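# Push the loaded heat sealer drawer fully closed

## Task

Slide the heat sealer's loaded drawer all the way in so that, at the end, the sealer's light shows blue. The seal sheet must still sit centred and square on the plate, and the sealing frame must still rest on the sheet. Nothing may count on the robot holding it there at the end. Finally, release and move the gripper away.

## Robot and tools

Robot: a single arm with a two-finger parallel gripper. Its six joints, listed base to hand, are waist, shoulder, elbow, wrist pitch, wrist yaw and wrist roll, followed by the finger gap. Joint limits in rad: waist -2.880 to 2.880, shoulder 0.000 to 3.142, elbow 0.000 to 3.019, wrist pitch -1.693 to 1.571, wrist yaw -1.571 to 1.571, wrist roll -2.094 to 2.094. The fingers point along the gripper's +z axis and close along its y axis. The reported hand point (end_effector_position) lies midway between the finger pads, roughly 1 cm back from the tips.

Frame: the scene frame has its origin on the table surface directly beneath the arm base. +z is up, and +y is to the left when facing along +x. All positions are in metres. Orientations are quaternions written w first (qw, qx, qy, qz). The base can be slightly tilted, and at long reach the reported hand position may differ from the real one.

The row: every motion uses an 8-number row, [x, y, z, qw, qx, qy, qz, opening]. x, y, z and the quaternion make an absolute gripper pose in the scene frame, not an offset. opening runs from -1 (closed) to +1 (fully open, 0.094 m). Except near the ends of that range, the fingers go to where grip_measured would read the number sent. To grip something, command about 0.03 below grip_measured; a smaller gap grips more lightly. A call is rejected if the target lies more than 0.6 m from the last reported position along any gripper axis. Re-send the quaternion you want in every row rather than copying a reported one that may have drifted.

execute_actions: argument "actions" is a list holding at most one item, plus an optional "pictures" boolean. An empty list only returns the current state. An action item {"rows": [...], "steps": n} carries 1 to 15 rows and up to 15 steps of 1/30 s; each row is used for one step, and the last row repeats if there are more steps than rows (default 15 steps). A wait item {"steps": n} with n up to 300 sends nothing new and returns once n steps have passed since the previous result, with thinking time counted inside them. A rejected call sends nothing to the robot.

move: argument "target" is one row as above, an absolute pose. "speed" is in m/s, from 0.002 to 0.5 (default 0.25); rotation is capped at twice that in rad/s. The gripper follows a straight path lasting 0.5 to 10 s (longer ones stop short), turning the shorter way. The path ignores obstacles; the hand lags, may wander and may exceed the speed, most of all with the arm nearly straight. The opening is applied at the start. Faster motion means harder impacts, and aiming further beyond a contact presses harder. The result includes a "move:" line: done means settled near the target; off_target, moving, held or fault indicate otherwise. limits=paced means the pose was clipped; limits=held means some steps were blocked, after which the arm can jump faster than the set speed.

wait: argument "seconds", 0 to 10; the robot gets nothing new and stays driving toward its last clipped pose.

zoom_image: "camera" is cam_high, cam_low or cam_wrist; "region" is [x0, y0, x1, y1] in that camera's pixels from its top-left corner, at most 504 by 504. Image sizes: cam_high and cam_low 672x504, cam_wrist 616x616.

finished_scene: argument "scene" is the number of the scene being ended. It is final, and the result says whether the goal was met; the state must hold after the robot lets go.

Control behaviour: each step, the commanded pose is limited to within 70 mm and 16 degrees of the measured pose, and damped inverse kinematics then favours position over orientation. After an action ends, the arm only continues to that last clipped pose, so check the reported pose and send the remainder. Motions often finish a centimetre or more short, usually low, and tiny commands of a few mm may not move the hand at all. The simulation keeps running while you compose a reply.

Result lines: the state gives end_effector_position and end_effector_quat_wxyz. Joint positions and Joint velocities list the six joints (rad, rad/s) and the finger gap (m, m/s). grip_measured is the finger opening on the command scale, possibly off by about 1 mm for the whole scene. Joint torques are raw drive outputs, nonzero even in free air and affected by friction. "pose unreachable" means the clearance check, which treats any mounting block under the base as part of the arm, changed or blocked the command; HELD marks steps where this happened. "Hand target" shows the pose currently being driven toward. MOTOR HOT warns at 85 °C; at 100 °C an OVER-TEMPERATURE FAULT drops the arm, so avoid long heavy holds. A FAULT line can stop a move or wait.

Sealer behaviour: once the drawer is fully in and stays, the sealer locks it and runs a cycle. Light colours: green ready, amber locked and running, blue sealed, red not fully closed or failed. To retry, pull the drawer out until green, then push fully in again. The sealer is loose on the table; it must finish within about a finger's width of its start, upright and barely rotated. Occasional disturbances may tug a held part or nudge loose items.

Avoid: knocking anything off the table, slamming or hitting hard, shoving the sealer out of place, disturbing the sheet or frame, and finishing while still touching the drawer.

Each tool is called after "Call:" as name([rows], argument=value, ...), one row to a line, values as JSON.

## Session

Call:
execute_actions(actions=[])

Scene clock: 0.00 s of 5400.00 s.
end_effector_position=(+0.3120, -0.1703, +0.2421) grip_measured=+1.000 end_effector_quat_wxyz=(-0.356, -0.158, +0.899, -0.200)
Joint positions: [ 0.077  1.308  0.884 -1.365  0.761 -0.145  0.094]
Joint velocities: [-0.024 -0.015  0.002  0.012  0.007  0.007  0.   ]
Joint torques (N m, as the arm reports them, + toward a larger angle): no reading
Hand target: +0.317, -0.171, +0.243; -0.352, -0.156, +0.901, -0.201

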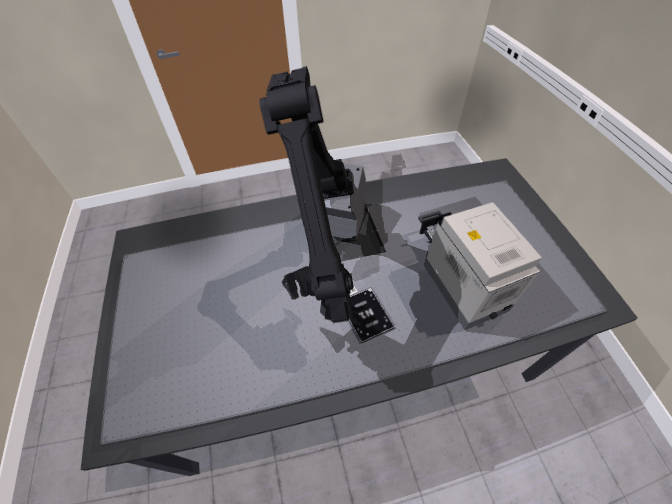

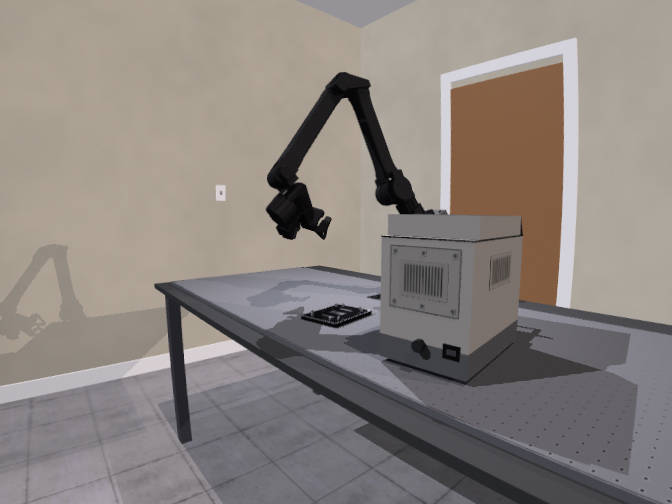

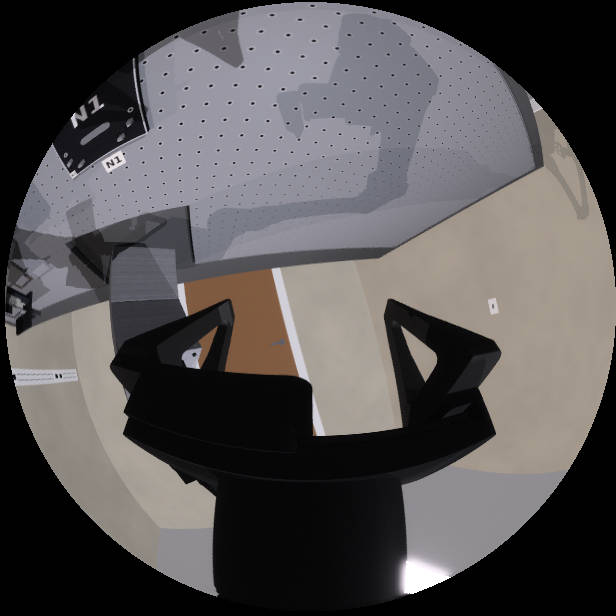

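Call:
zoom_image(camera="cam_high", region=[320, 150, 560, 350])

Call:
zoom_image(camera="cam_low", region=[280, 170, 560, 400])

Region (320, 150, 560, 350) of cam_high's 672x504 image, scaled by 2.100, with more detail than that image has.

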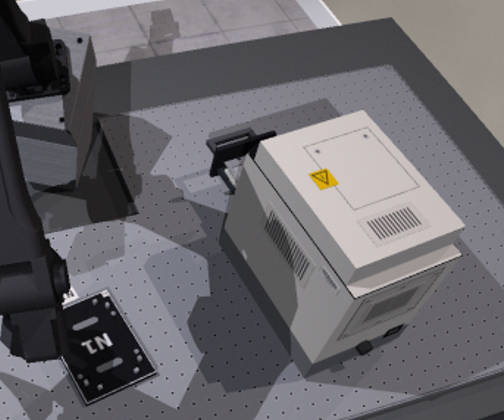

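Region (280, 170, 560, 400) of cam_low's 672x504 image, scaled by 1.800, with more detail than that image has; it fills the top 414 rows of this view, and the rest is white.

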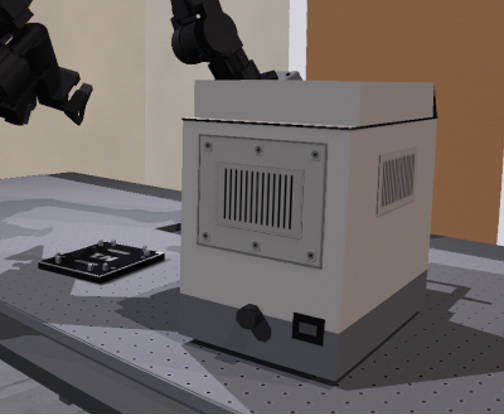

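Call:
move(target=[0.27, 0.03, 0.38, 0, 1, 0, 0, 1], speed=0.3)

Scene clock: 65.07 s of 5400.00 s.
end_effector_position=(+0.2562, +0.0228, +0.3658) grip_measured=+1.000 end_effector_quat_wxyz=(+0.074, +0.996, -0.053, +0.018)
Joint positions: [ 1.096  0.748  0.649 -1.503  0.666 -2.085  0.094]
Joint velocities: [-0.005  0.024  0.002  0.007  0.051 -0.037  0.   ]
Joint torques (N m, as the arm reports them, + toward a larger angle): [ 1.69 -1.74 12.58 -0.16  0.08 -0.11]
Hand target: +0.268, +0.028, +0.378; +0.062, +0.996, -0.052, +0.026
Off the commanded pose: 0.021 m, 11 deg.
joint sent to its limit — the command would take joint 6 (wrist roll) past its lower limit, so that joint was sent only as far as its limit.
move: off_target
camera_calibration (this result's frames):
cam_wrist: T_world_to_cam=[[0.0955861, 0.985324, -0.141421, 0.000288807], [0.798108, 0.0090431, 0.602446, -0.4177], [0.594884, -0.170455, -0.785531, 0.259612], [0, 0, 0, 1]] pos_world=[0.178904, 0.0477448, 0.455616]

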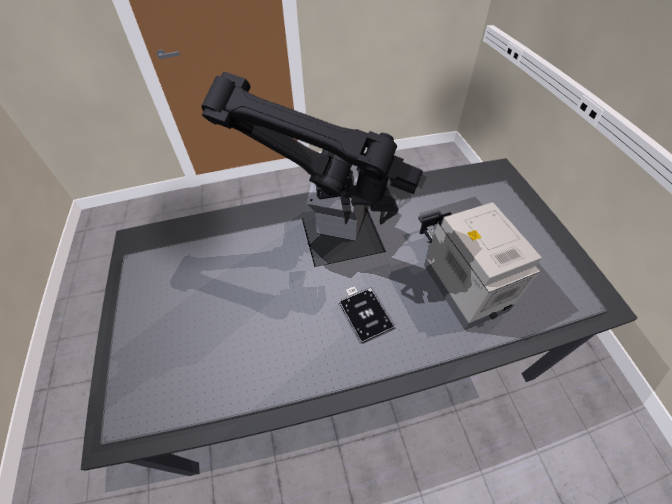

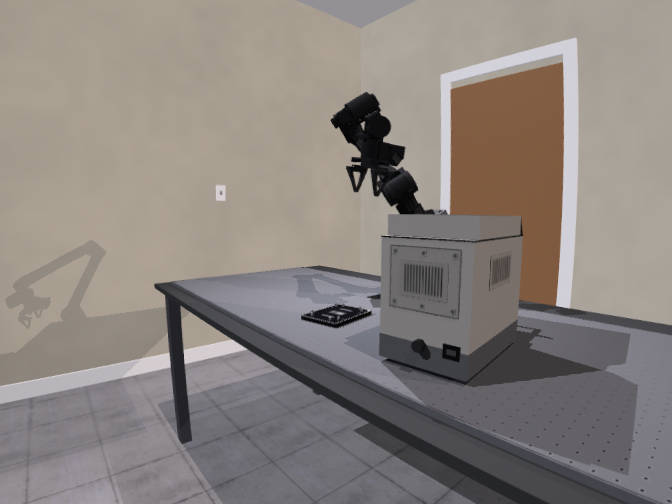

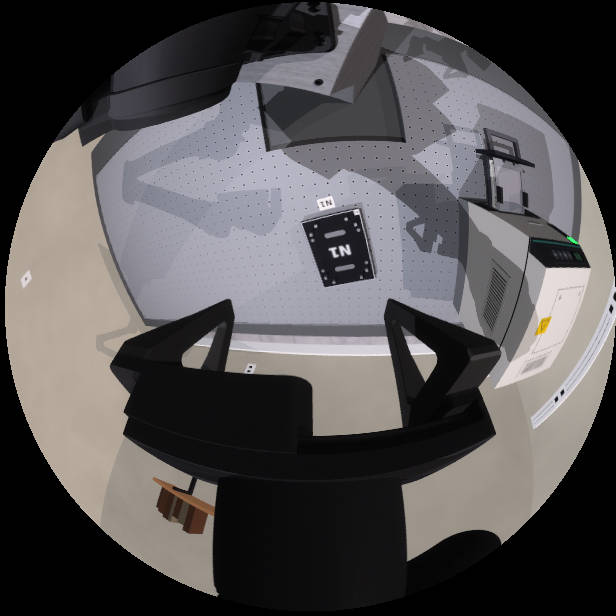

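Call:
zoom_image(camera="cam_wrist", region=[430, 90, 616, 300])

Call:
zoom_image(camera="cam_high", region=[360, 150, 500, 270])

Region (430, 90, 616, 300) of cam_wrist's 616x616 image, scaled by 2.400, with more detail than that image has; it fills the left 446 columns of this view, and the rest is white.

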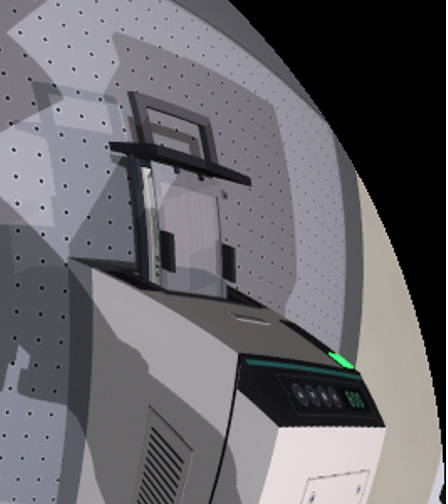

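Region (360, 150, 500, 270) of cam_high's 672x504 image, scaled by 3.600, with more detail than that image has; it fills the top 432 rows of this view, and the rest is white.

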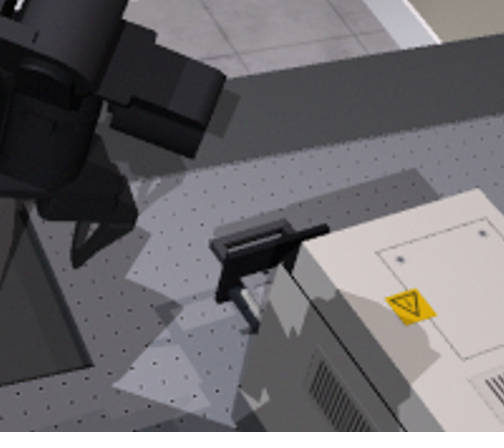

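Call:
move(target=[0.13, 0.24, 0.32, 0, 1, 0.08, 0, 1], speed=0.25)

Scene clock: 100.53 s of 5400.00 s.
end_effector_position=(+0.1267, +0.2209, +0.3106) grip_measured=+1.000 end_effector_quat_wxyz=(+0.020, +0.996, +0.091, -0.004)
Joint positions: [ 1.655  1.423  0.647 -1.087  0.506 -1.772  0.094]
Joint velocities: [-0.005  0.005  0.002 -0.002 -0.007 -0.022  0.   ]
Joint torques (N m, as the arm reports them, + toward a larger angle): [ 5.22 -4.92 11.16  0.69 -0.12  0.05]
Hand target: +0.131, +0.237, +0.322; +0.000, +0.997, +0.080, -0.001
Off the commanded pose: 0.022 m, 3 deg.
move: off_target
camera_calibration (this result's frames):
cam_wrist: T_world_to_cam=[[-0.193028, 0.980522, -0.0362911, -0.185428], [0.805677, 0.179501, 0.564503, -0.309696], [0.560022, 0.079726, -0.824633, 0.288394], [0, 0, 0, 1]] pos_world=[0.0522154, 0.214414, 0.405914]

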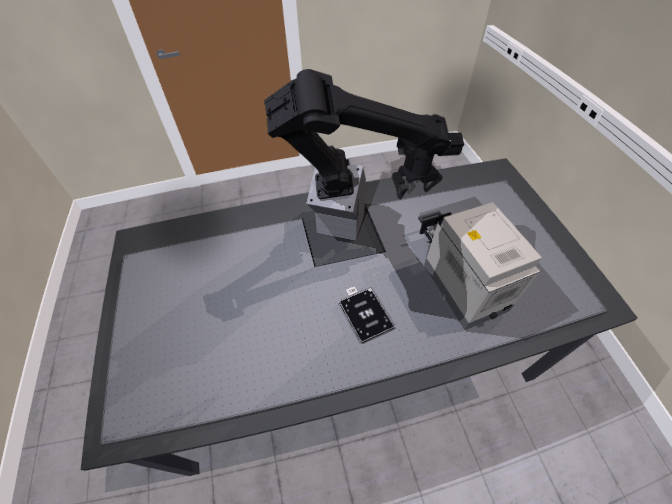

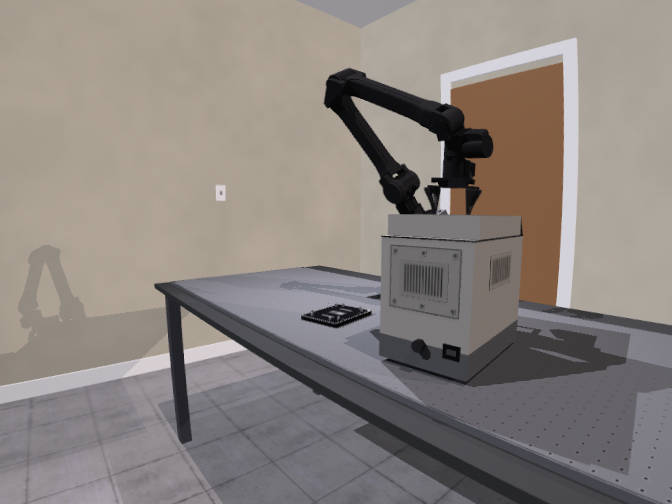

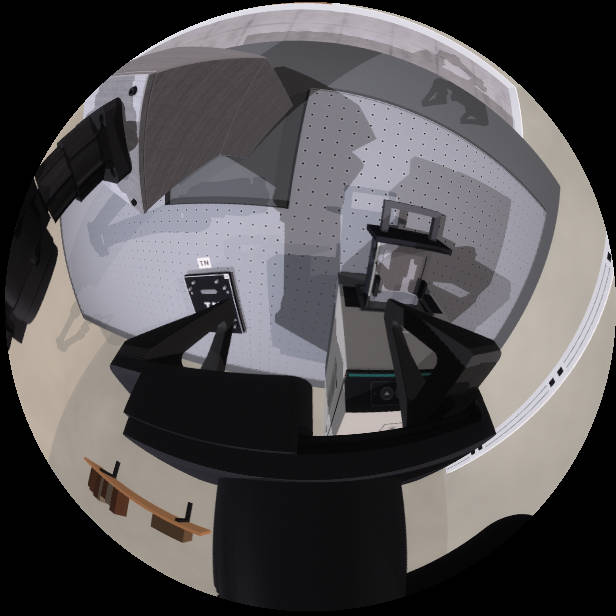

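Call:
zoom_image(camera="cam_wrist", region=[320, 180, 480, 340])

Region (320, 180, 480, 340) of cam_wrist's 616x616 image, scaled by 3.150, with more detail than that image has.

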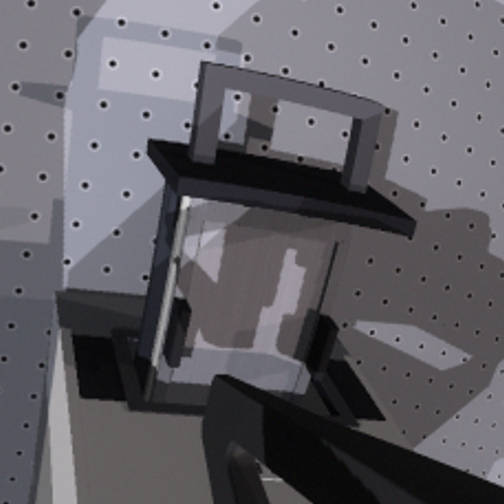

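Call:
move(target=[0.0, 0.345, 0.21, -0.0203, 0.9629, 0.0758, 0.258, -1], speed=0.2)

Scene clock: 162.37 s of 5400.00 s.
end_effector_position=(+0.0058, +0.3342, +0.2065) grip_measured=-0.979 end_effector_quat_wxyz=(-0.009, +0.963, +0.083, +0.257)
Joint positions: [ 2.022  2.239  0.855 -0.776  0.89  -1.292  0.001]
Joint velocities: [ 0.005 -0.015  0.012 -0.002 -0.095 -0.022 -0.001]
Joint torques (N m, as the arm reports them, + toward a larger angle): [  7.15 -10.36   7.67  -0.2    0.45   0.09]
Hand target: +0.001, +0.345, +0.212; -0.020, +0.963, +0.076, +0.258
Off the commanded pose: 0.013 m, 2 deg.
move: off_target
camera_calibration (this result's frames):
cam_wrist: T_world_to_cam=[[-0.176859, 0.983844, -0.0277749, -0.326568], [0.414283, 0.100012, 0.904637, -0.215274], [0.892799, 0.148486, -0.425278, 0.153876], [0, 0, 0, 1]] pos_world=[-0.105952, 0.319973, 0.251115]

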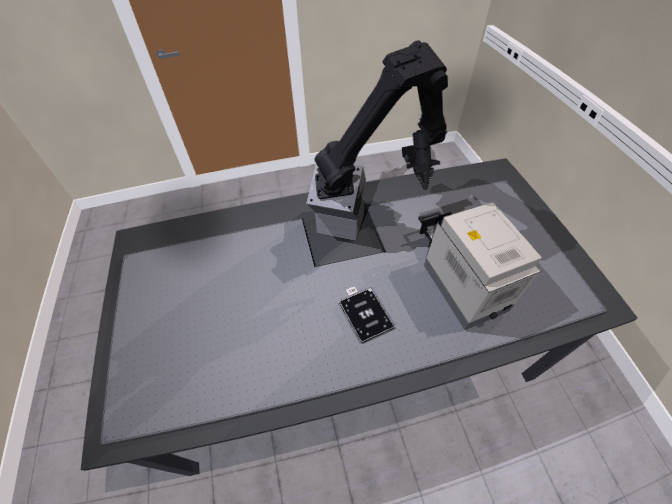

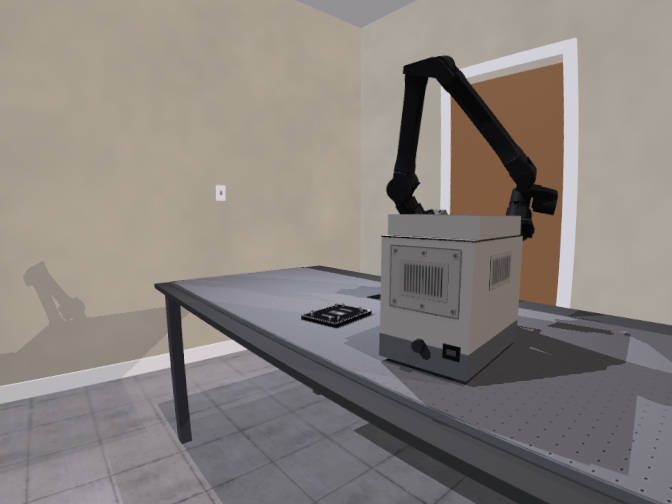

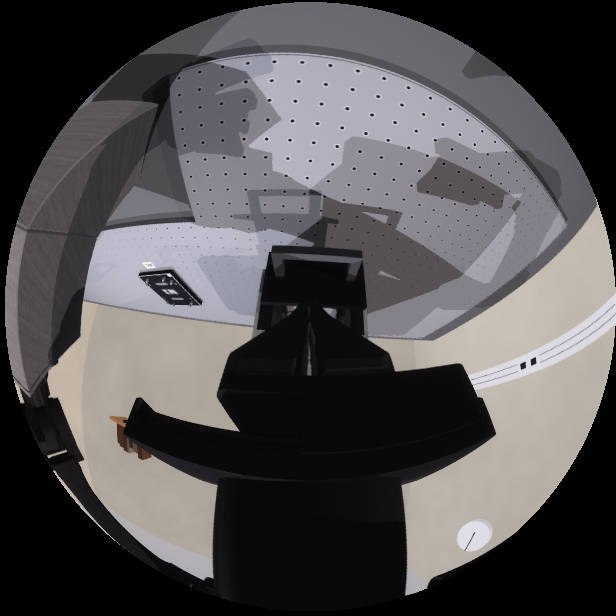

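Call:
zoom_image(camera="cam_wrist", region=[240, 220, 400, 350])

Call:
zoom_image(camera="cam_high", region=[395, 160, 495, 260])

Region (240, 220, 400, 350) of cam_wrist's 616x616 image, scaled by 3.150, with more detail than that image has; it fills the top 410 rows of this view, and the rest is white.

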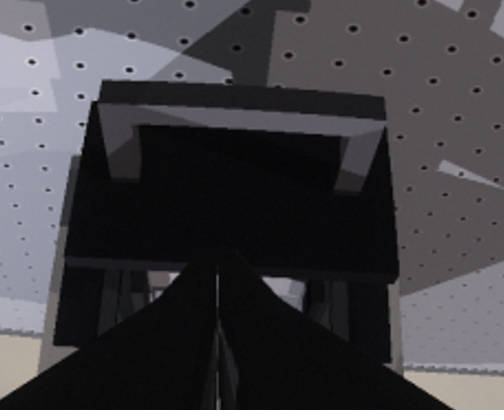

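Region (395, 160, 495, 260) of cam_high's 672x504 image, scaled by 5.040, with more detail than that image has.

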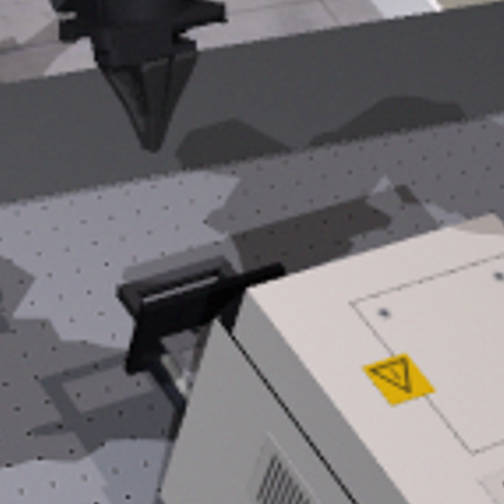

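Call:
move(target=[0.062, 0.35, 0.15, -0.0203, 0.9629, 0.0758, 0.258, -1], speed=0.1)

Scene clock: 197.67 s of 5400.00 s.
end_effector_position=(+0.0608, +0.3546, +0.1566) grip_measured=-0.979 end_effector_quat_wxyz=(-0.028, +0.963, +0.071, +0.258)
Joint positions: [ 1.805  2.261  0.79  -0.366  0.989 -1.635  0.001]
Joint velocities: [-0.005  0.015 -0.007  0.002 -0.022 -0.051 -0.   ]
Joint torques (N m, as the arm reports them, + toward a larger angle): [ 6.27 -9.63  3.62  1.03  0.44 -0.11]
Hand target: +0.062, +0.351, +0.150; -0.021, +0.963, +0.076, +0.258
Off the commanded pose: 0.008 m, 1 deg.
move: done
camera_calibration (this result's frames):
cam_wrist: T_world_to_cam=[[-0.163105, 0.986502, 0.0144785, -0.346647], [0.417388, 0.0556976, 0.90702, -0.179834], [0.893971, 0.153983, -0.420839, 0.0777629], [0, 0, 0, 1]] pos_world=[-0.0509971, 0.34001, 0.200858]

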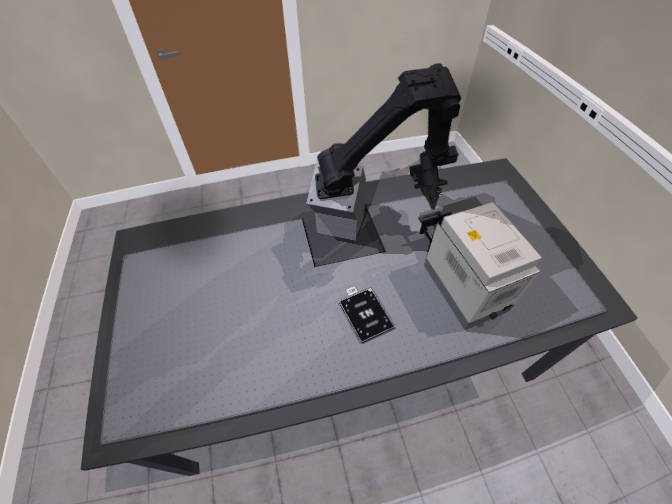

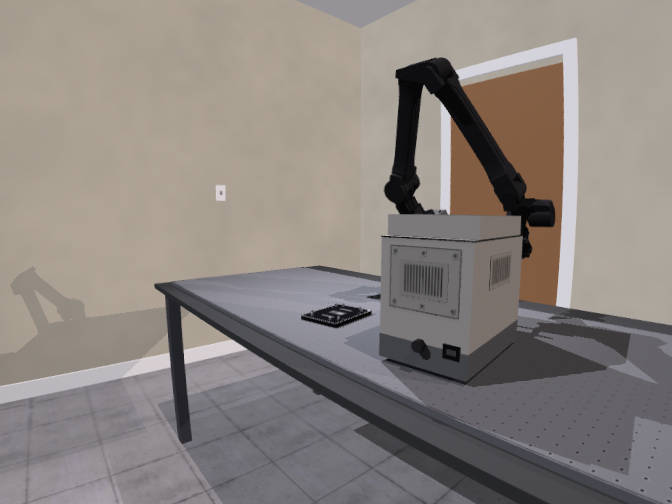

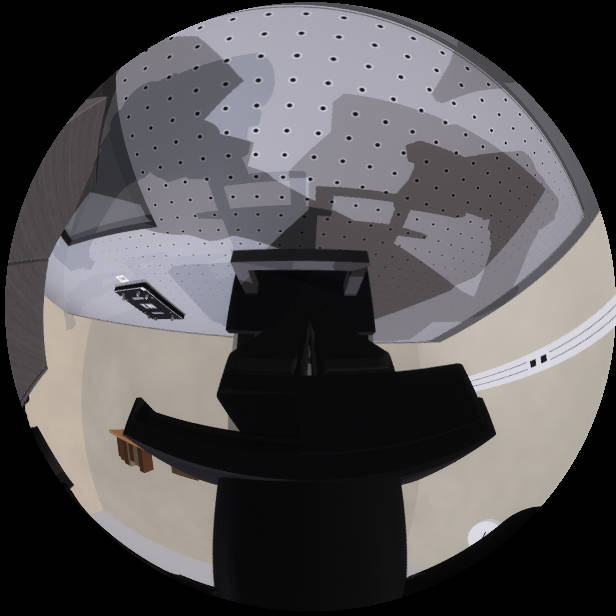

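Call:
move(target=[0.075, 0.349, 0.134, -0.0203, 0.9629, 0.0758, 0.258, -1], speed=0.05)

Scene clock: 209.30 s of 5400.00 s.
end_effector_position=(+0.0733, +0.3539, +0.1413) grip_measured=-0.979 end_effector_quat_wxyz=(-0.029, +0.963, +0.072, +0.259)
Joint positions: [ 1.751  2.276  0.766 -0.24   1.002 -1.739  0.001]
Joint velocities: [-0.005 -0.005 -0.007  0.007 -0.037 -0.037  0.   ]
Joint torques (N m, as the arm reports them, + toward a larger angle): [ 6.02 -9.44  3.24  1.07  0.47 -0.1 ]
Hand target: +0.075, +0.349, +0.134; -0.020, +0.963, +0.076, +0.258
Off the commanded pose: 0.009 m, 1 deg.
move: done
camera_calibration (this result's frames):
cam_wrist: T_world_to_cam=[[-0.166228, 0.98596, 0.0158507, -0.343525], [0.416168, 0.0555733, 0.907588, -0.171015], [0.893965, 0.157463, -0.419563, 0.0588041], [0, 0, 0, 1]] pos_world=[-0.0385014, 0.338946, 0.185329]

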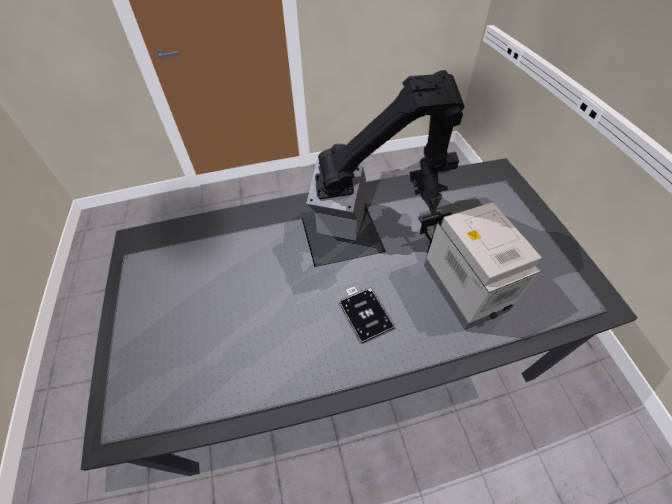

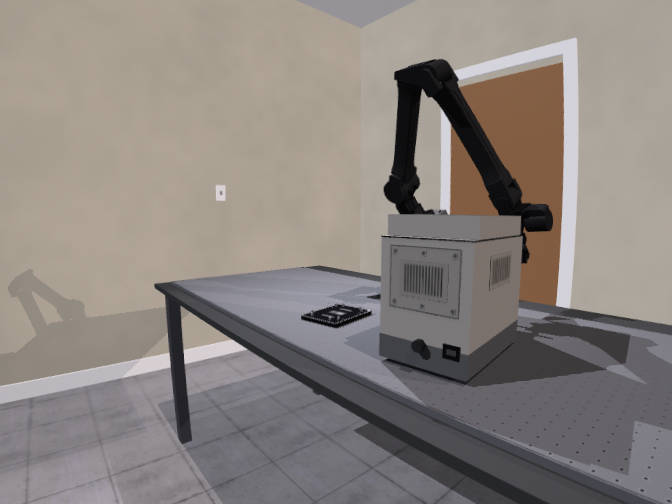

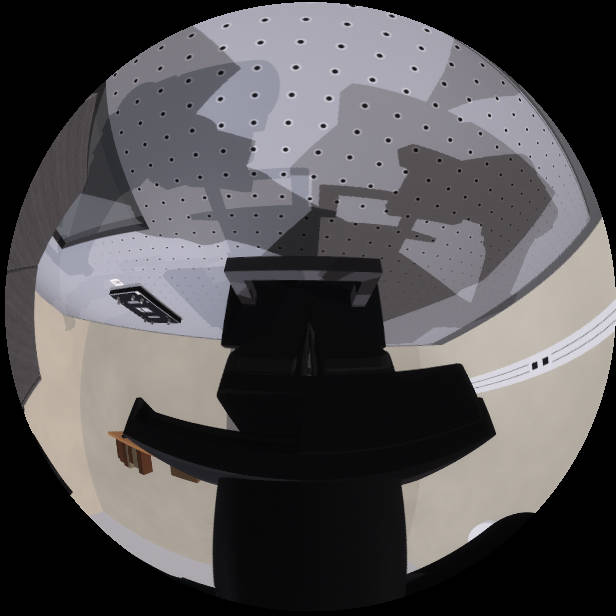

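Call:
move(target=[0.115, 0.353, 0.130, -0.0203, 0.9629, 0.0758, 0.258, -1], speed=0.02)

Scene clock: 216.60 s of 5400.00 s.
end_effector_position=(+0.1068, +0.3530, +0.1281) grip_measured=-0.979 end_effector_quat_wxyz=(-0.020, +0.963, +0.084, +0.257)
Joint positions: [ 1.643  2.256  0.737 -0.083  1.013 -1.949  0.001]
Joint velocities: [-0.005 -0.005 -0.012 -0.007  0.007 -0.022 -0.001]
Joint torques (N m, as the arm reports them, + toward a larger angle): [  5.89 -11.43   2.67   1.24   0.49  -0.11]
Hand target: +0.115, +0.353, +0.130; -0.020, +0.963, +0.076, +0.258
Off the commanded pose: 0.008 m, 1 deg.
move: done
camera_calibration (this result's frames):
cam_wrist: T_world_to_cam=[[-0.184129, 0.982871, -0.00781393, -0.330839], [0.41518, 0.0849798, 0.905762, -0.183], [0.890911, 0.163533, -0.423715, 0.0222444], [0, 0, 0, 1]] pos_world=[-0.0047571, 0.337086, 0.172594]

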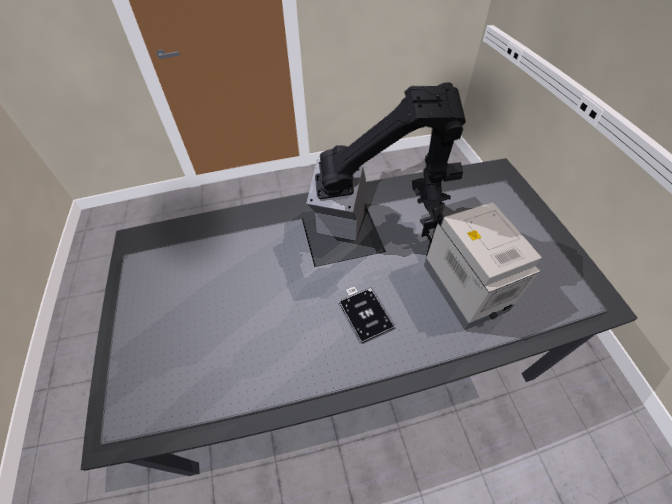

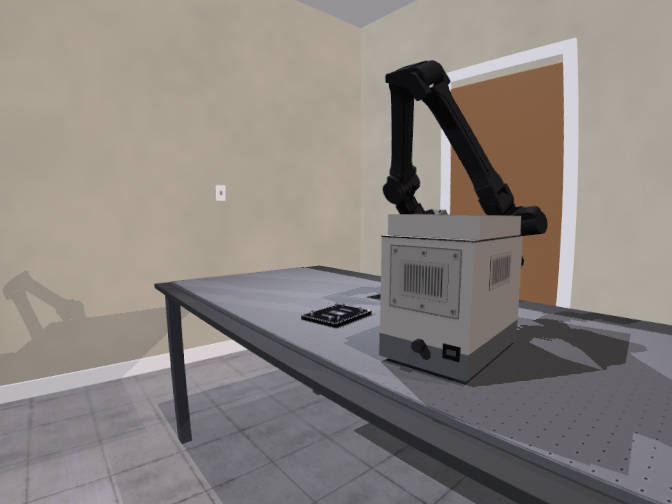

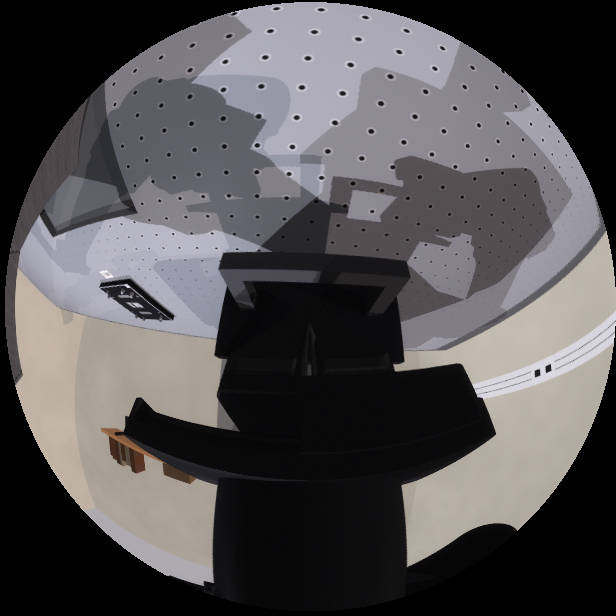

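Call:
move(target=[0.14, 0.359, 0.130, -0.0203, 0.9629, 0.0758, 0.258, -1], speed=0.02)

Scene clock: 229.13 s of 5400.00 s.
end_effector_position=(+0.1317, +0.3594, +0.1283) grip_measured=-0.979 end_effector_quat_wxyz=(-0.020, +0.962, +0.085, +0.258)
Joint positions: [ 1.581  2.225  0.737 -0.014  1.013 -2.067  0.001]
Joint velocities: [ 0.005  0.005 -0.007 -0.007  0.051 -0.051  0.   ]
Joint torques (N m, as the arm reports them, + toward a larger angle): [  6.04 -11.57   2.7    1.39   0.36  -0.11]
Hand target: +0.140, +0.359, +0.130; -0.020, +0.963, +0.076, +0.258
Off the commanded pose: 0.009 m, 1 deg.
move: done
camera_calibration (this result's frames):
cam_wrist: T_world_to_cam=[[-0.185128, 0.982674, -0.00889011, -0.332192], [0.413984, 0.0861894, 0.906195, -0.19439], [0.89126, 0.164082, -0.422767, -0.00124899], [0, 0, 0, 1]] pos_world=[0.0200894, 0.343396, 0.172674]

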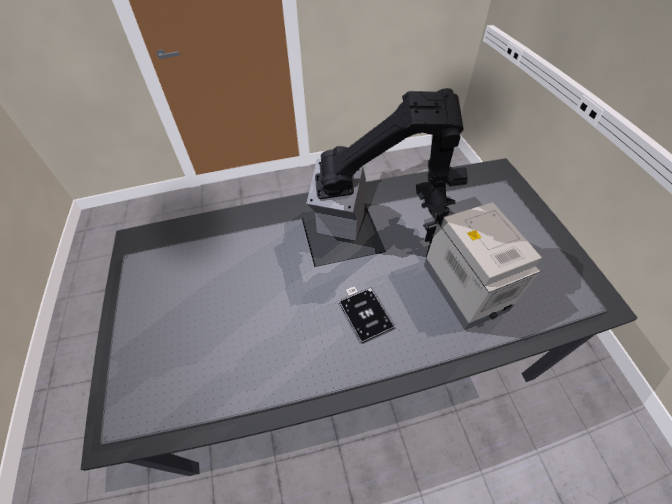

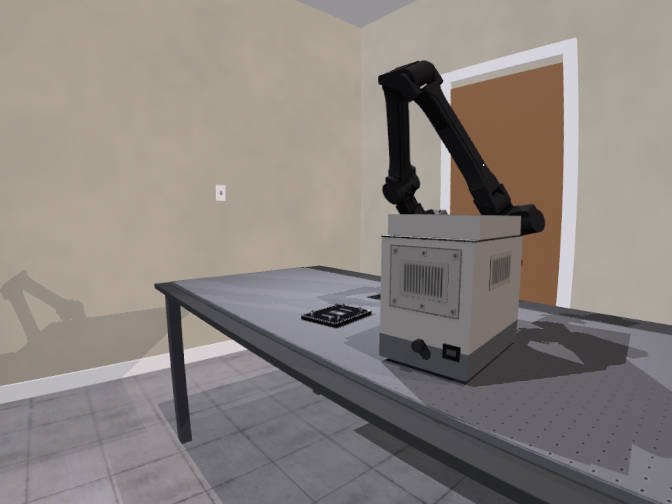

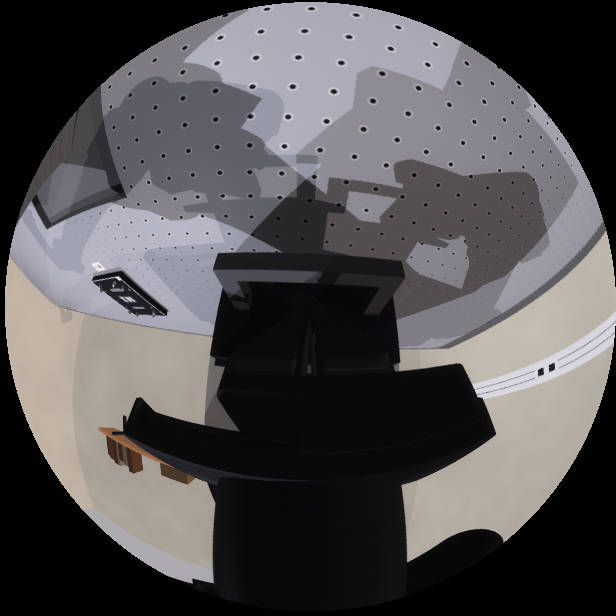

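Call:
move(target=[0.185, 0.366, 0.130, -0.0649, 0.9614, -0.093, 0.2505, -1], speed=0.025)

Scene clock: 246.87 s of 5400.00 s.
end_effector_position=(+0.1742, +0.3651, +0.1278) grip_measured=-0.979 end_effector_quat_wxyz=(-0.060, +0.964, -0.072, +0.250)
Joint positions: [ 1.48   2.174  0.737  0.089  0.997 -1.928  0.001]
Joint velocities: [ 0.005 -0.015 -0.007 -0.002 -0.051 -0.051  0.001]
Joint torques (N m, as the arm reports them, + toward a larger angle): [  6.44 -11.66   3.28   1.66   0.22   0.09]
Hand target: +0.185, +0.366, +0.130; -0.065, +0.961, -0.093, +0.251
Off the commanded pose: 0.011 m, 3 deg.
move: off_target
camera_calibration (this result's frames):
cam_wrist: T_world_to_cam=[[0.0953979, 0.984232, 0.148948, -0.399542], [0.426384, -0.175612, 0.887332, -0.116226], [0.899498, -0.0211404, -0.436414, 0.0275973], [0, 0, 0, 1]] pos_world=[0.0628486, 0.373415, 0.174686]

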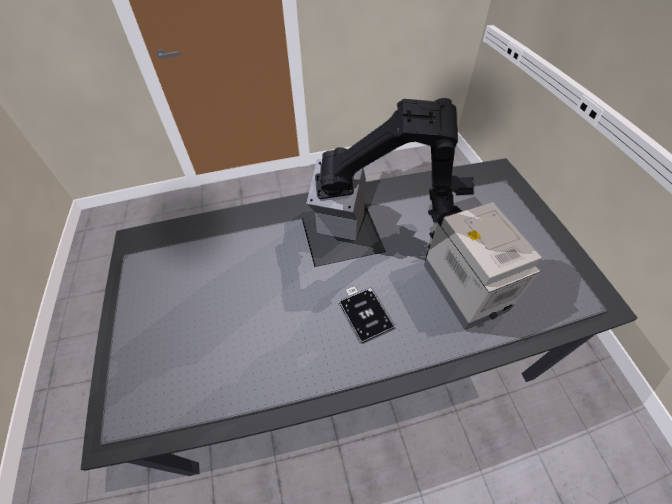

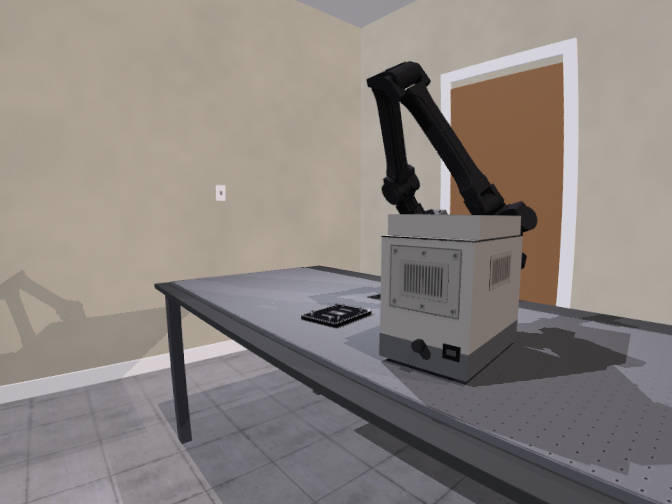

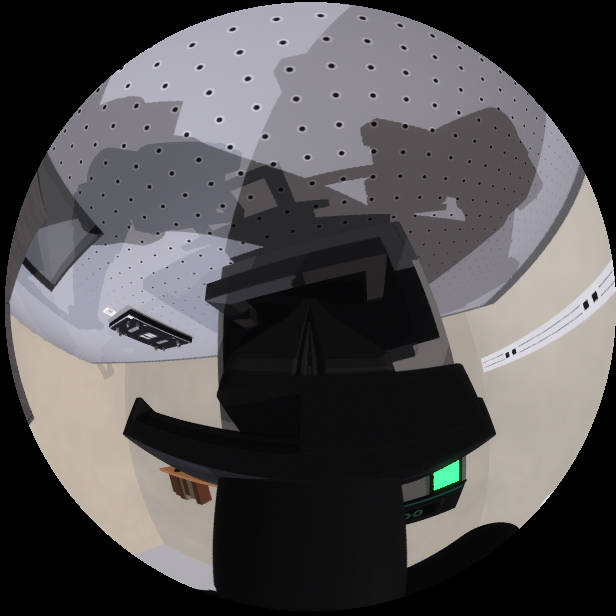

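Call:
move(target=[0.215, 0.371, 0.130, -0.0649, 0.9614, -0.093, 0.2505, -1], speed=0.02)

Scene clock: 258.60 s of 5400.00 s.
end_effector_position=(+0.1952, +0.3641, +0.1246) grip_measured=-0.979 end_effector_quat_wxyz=(-0.057, +0.966, -0.069, +0.244)
Joint positions: [ 1.424  2.15   0.737  0.128  0.973 -2.016  0.001]
Joint velocities: [-0.005  0.005  0.002 -0.007  0.022 -0.051  0.001]
Joint torques (N m, as the arm reports them, + toward a larger angle): [  5.79 -12.15   4.56   1.94   0.48  -0.1 ]
Hand target: +0.215, +0.371, +0.130; -0.065, +0.961, -0.093, +0.251
Off the commanded pose: 0.022 m, 3 deg.
move: off_target
camera_calibration (this result's frames):
cam_wrist: T_world_to_cam=[[0.0919724, 0.985683, 0.141313, -0.398961], [0.438763, -0.16751, 0.882852, -0.127223], [0.893884, -0.0191953, -0.447887, 0.00913814], [0, 0, 0, 1]] pos_world=[0.0843457, 0.372114, 0.17279]

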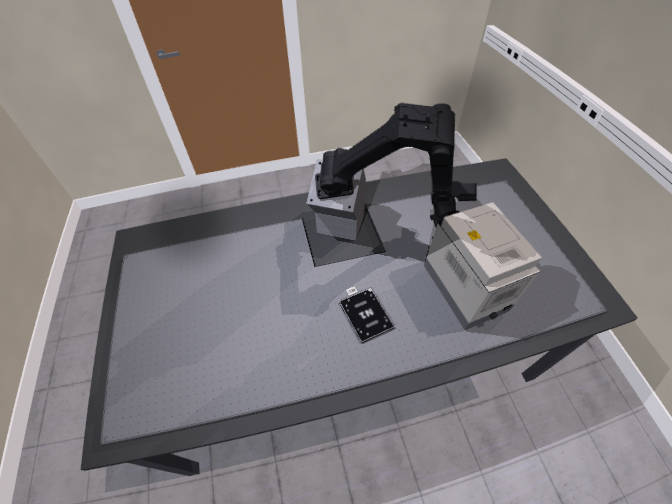

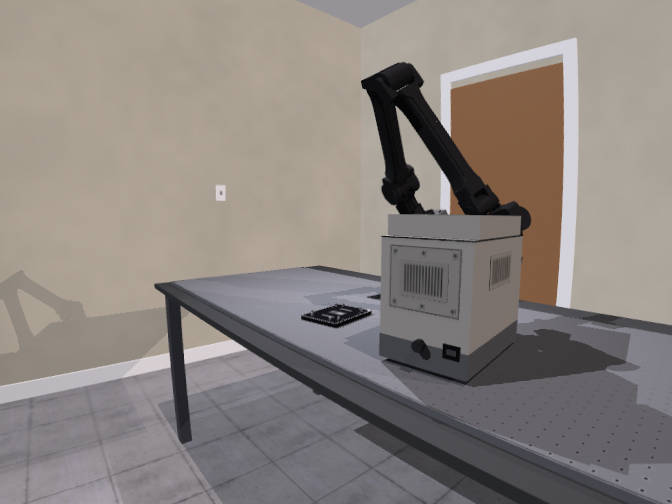

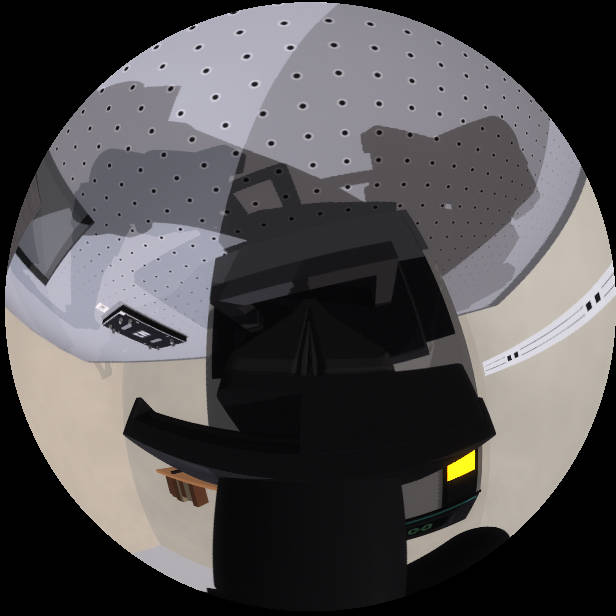

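Call:
move(target=[0.16, 0.36, 0.15, -0.0649, 0.9614, -0.093, 0.2505, -1], speed=0.1)

Scene clock: 265.07 s of 5400.00 s.
end_effector_position=(+0.1579, +0.3547, +0.1429) grip_measured=-0.980 end_effector_quat_wxyz=(-0.057, +0.963, -0.085, +0.248)
Joint positions: [ 1.535  2.142  0.722 -0.038  1.008 -1.78   0.001]
Joint velocities: [-0.015 -0.005  0.002 -0.002 -0.022  0.022 -0.   ]
Joint torques (N m, as the arm reports them, + toward a larger angle): [  8.66 -11.01   3.93   0.6    0.43   0.08]
Hand target: +0.160, +0.359, +0.150; -0.065, +0.961, -0.093, +0.250
Off the commanded pose: 0.009 m, 1 deg.
move: done
camera_calibration (this result's frames):
cam_wrist: T_world_to_cam=[[0.12369, 0.980927, 0.149941, -0.393384], [0.426628, -0.188991, 0.884461, -0.119292], [0.895929, -0.0454298, -0.441868, 0.0586024], [0, 0, 0, 1]] pos_world=[0.0470474, 0.365998, 0.190388]

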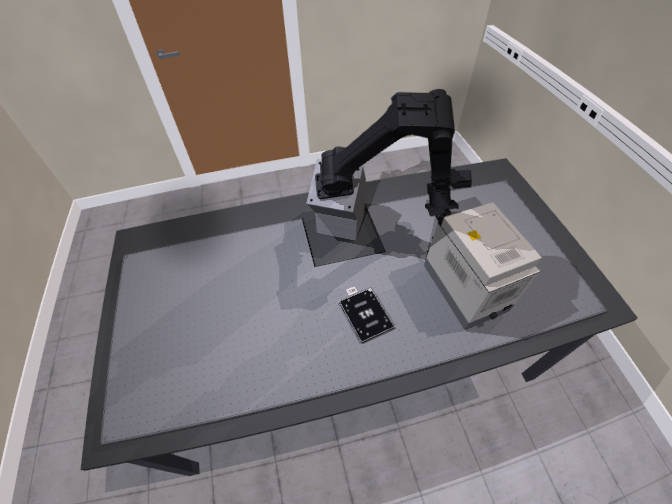

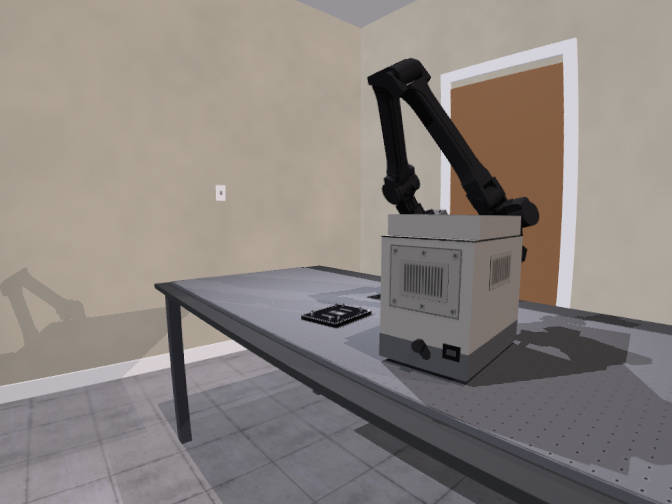

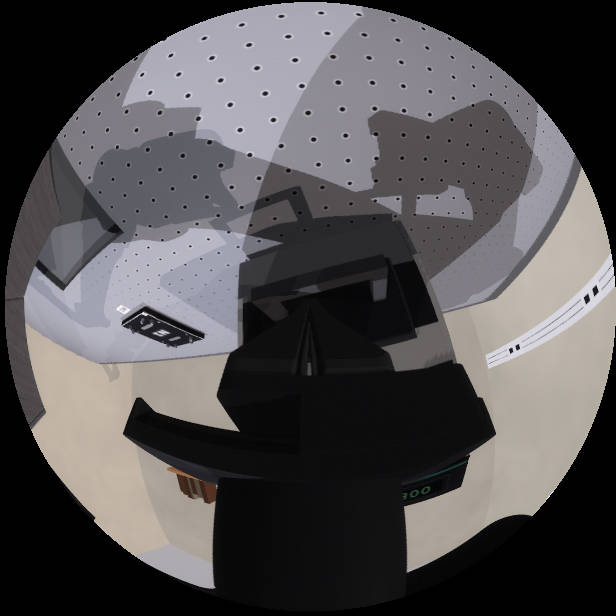

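Call:
move(target=[0.08, 0.30, 0.30, -0.0649, 0.9614, -0.093, 0.2505, -1], speed=0.2)

Scene clock: 270.17 s of 5400.00 s.
end_effector_position=(+0.0821, +0.2852, +0.2909) grip_measured=-0.980 end_effector_quat_wxyz=(-0.054, +0.962, -0.082, +0.254)
Joint positions: [ 1.962  1.84   0.71  -0.964  0.928 -1.032  0.001]
Joint velocities: [-0.005 -0.005 -0.002  0.017  0.007  0.007 -0.   ]
Joint torques (N m, as the arm reports them, + toward a larger angle): [ 5.6  -7.42 10.04 -0.12  0.3   0.11]
Hand target: +0.081, +0.298, +0.299; -0.064, +0.962, -0.093, +0.250
Off the commanded pose: 0.017 m, 2 deg.
move: off_target
camera_calibration (this result's frames):
cam_wrist: T_world_to_cam=[[0.117675, 0.98269, 0.143085, -0.33607], [0.416608, -0.179645, 0.891159, -0.234895], [0.901438, -0.0452566, -0.430537, 0.184935], [0, 0, 0, 1]] pos_world=[-0.0293012, 0.296425, 0.337036]

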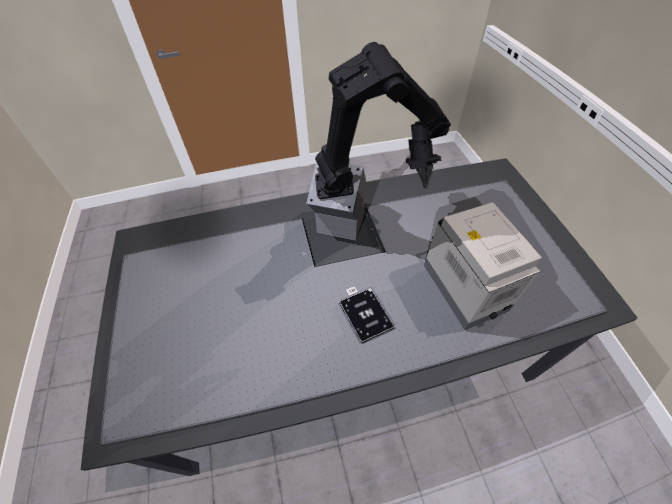

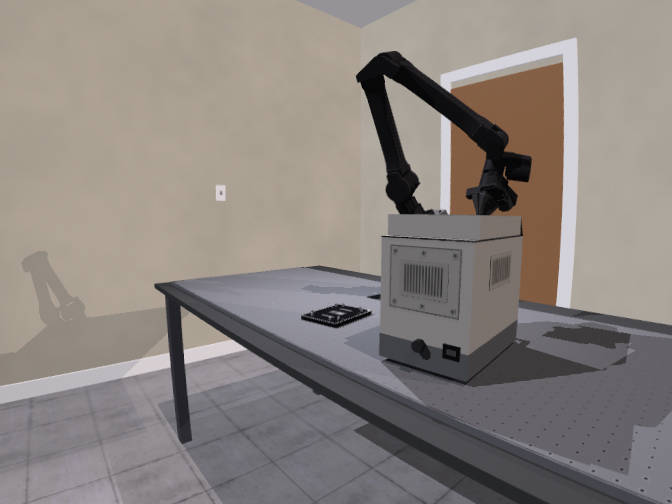

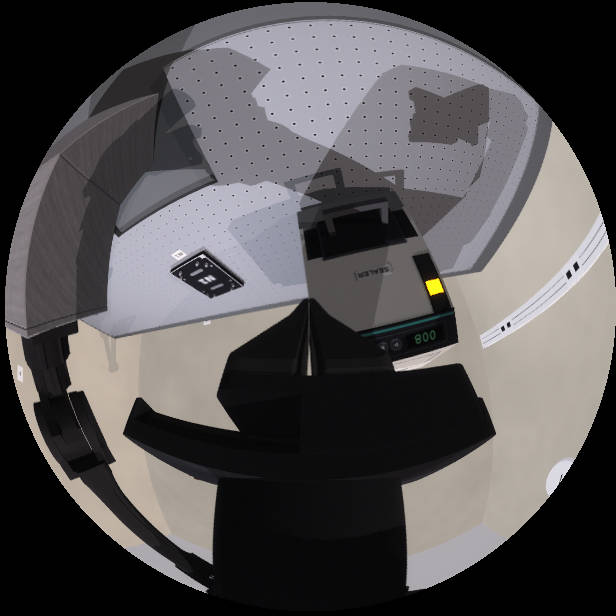

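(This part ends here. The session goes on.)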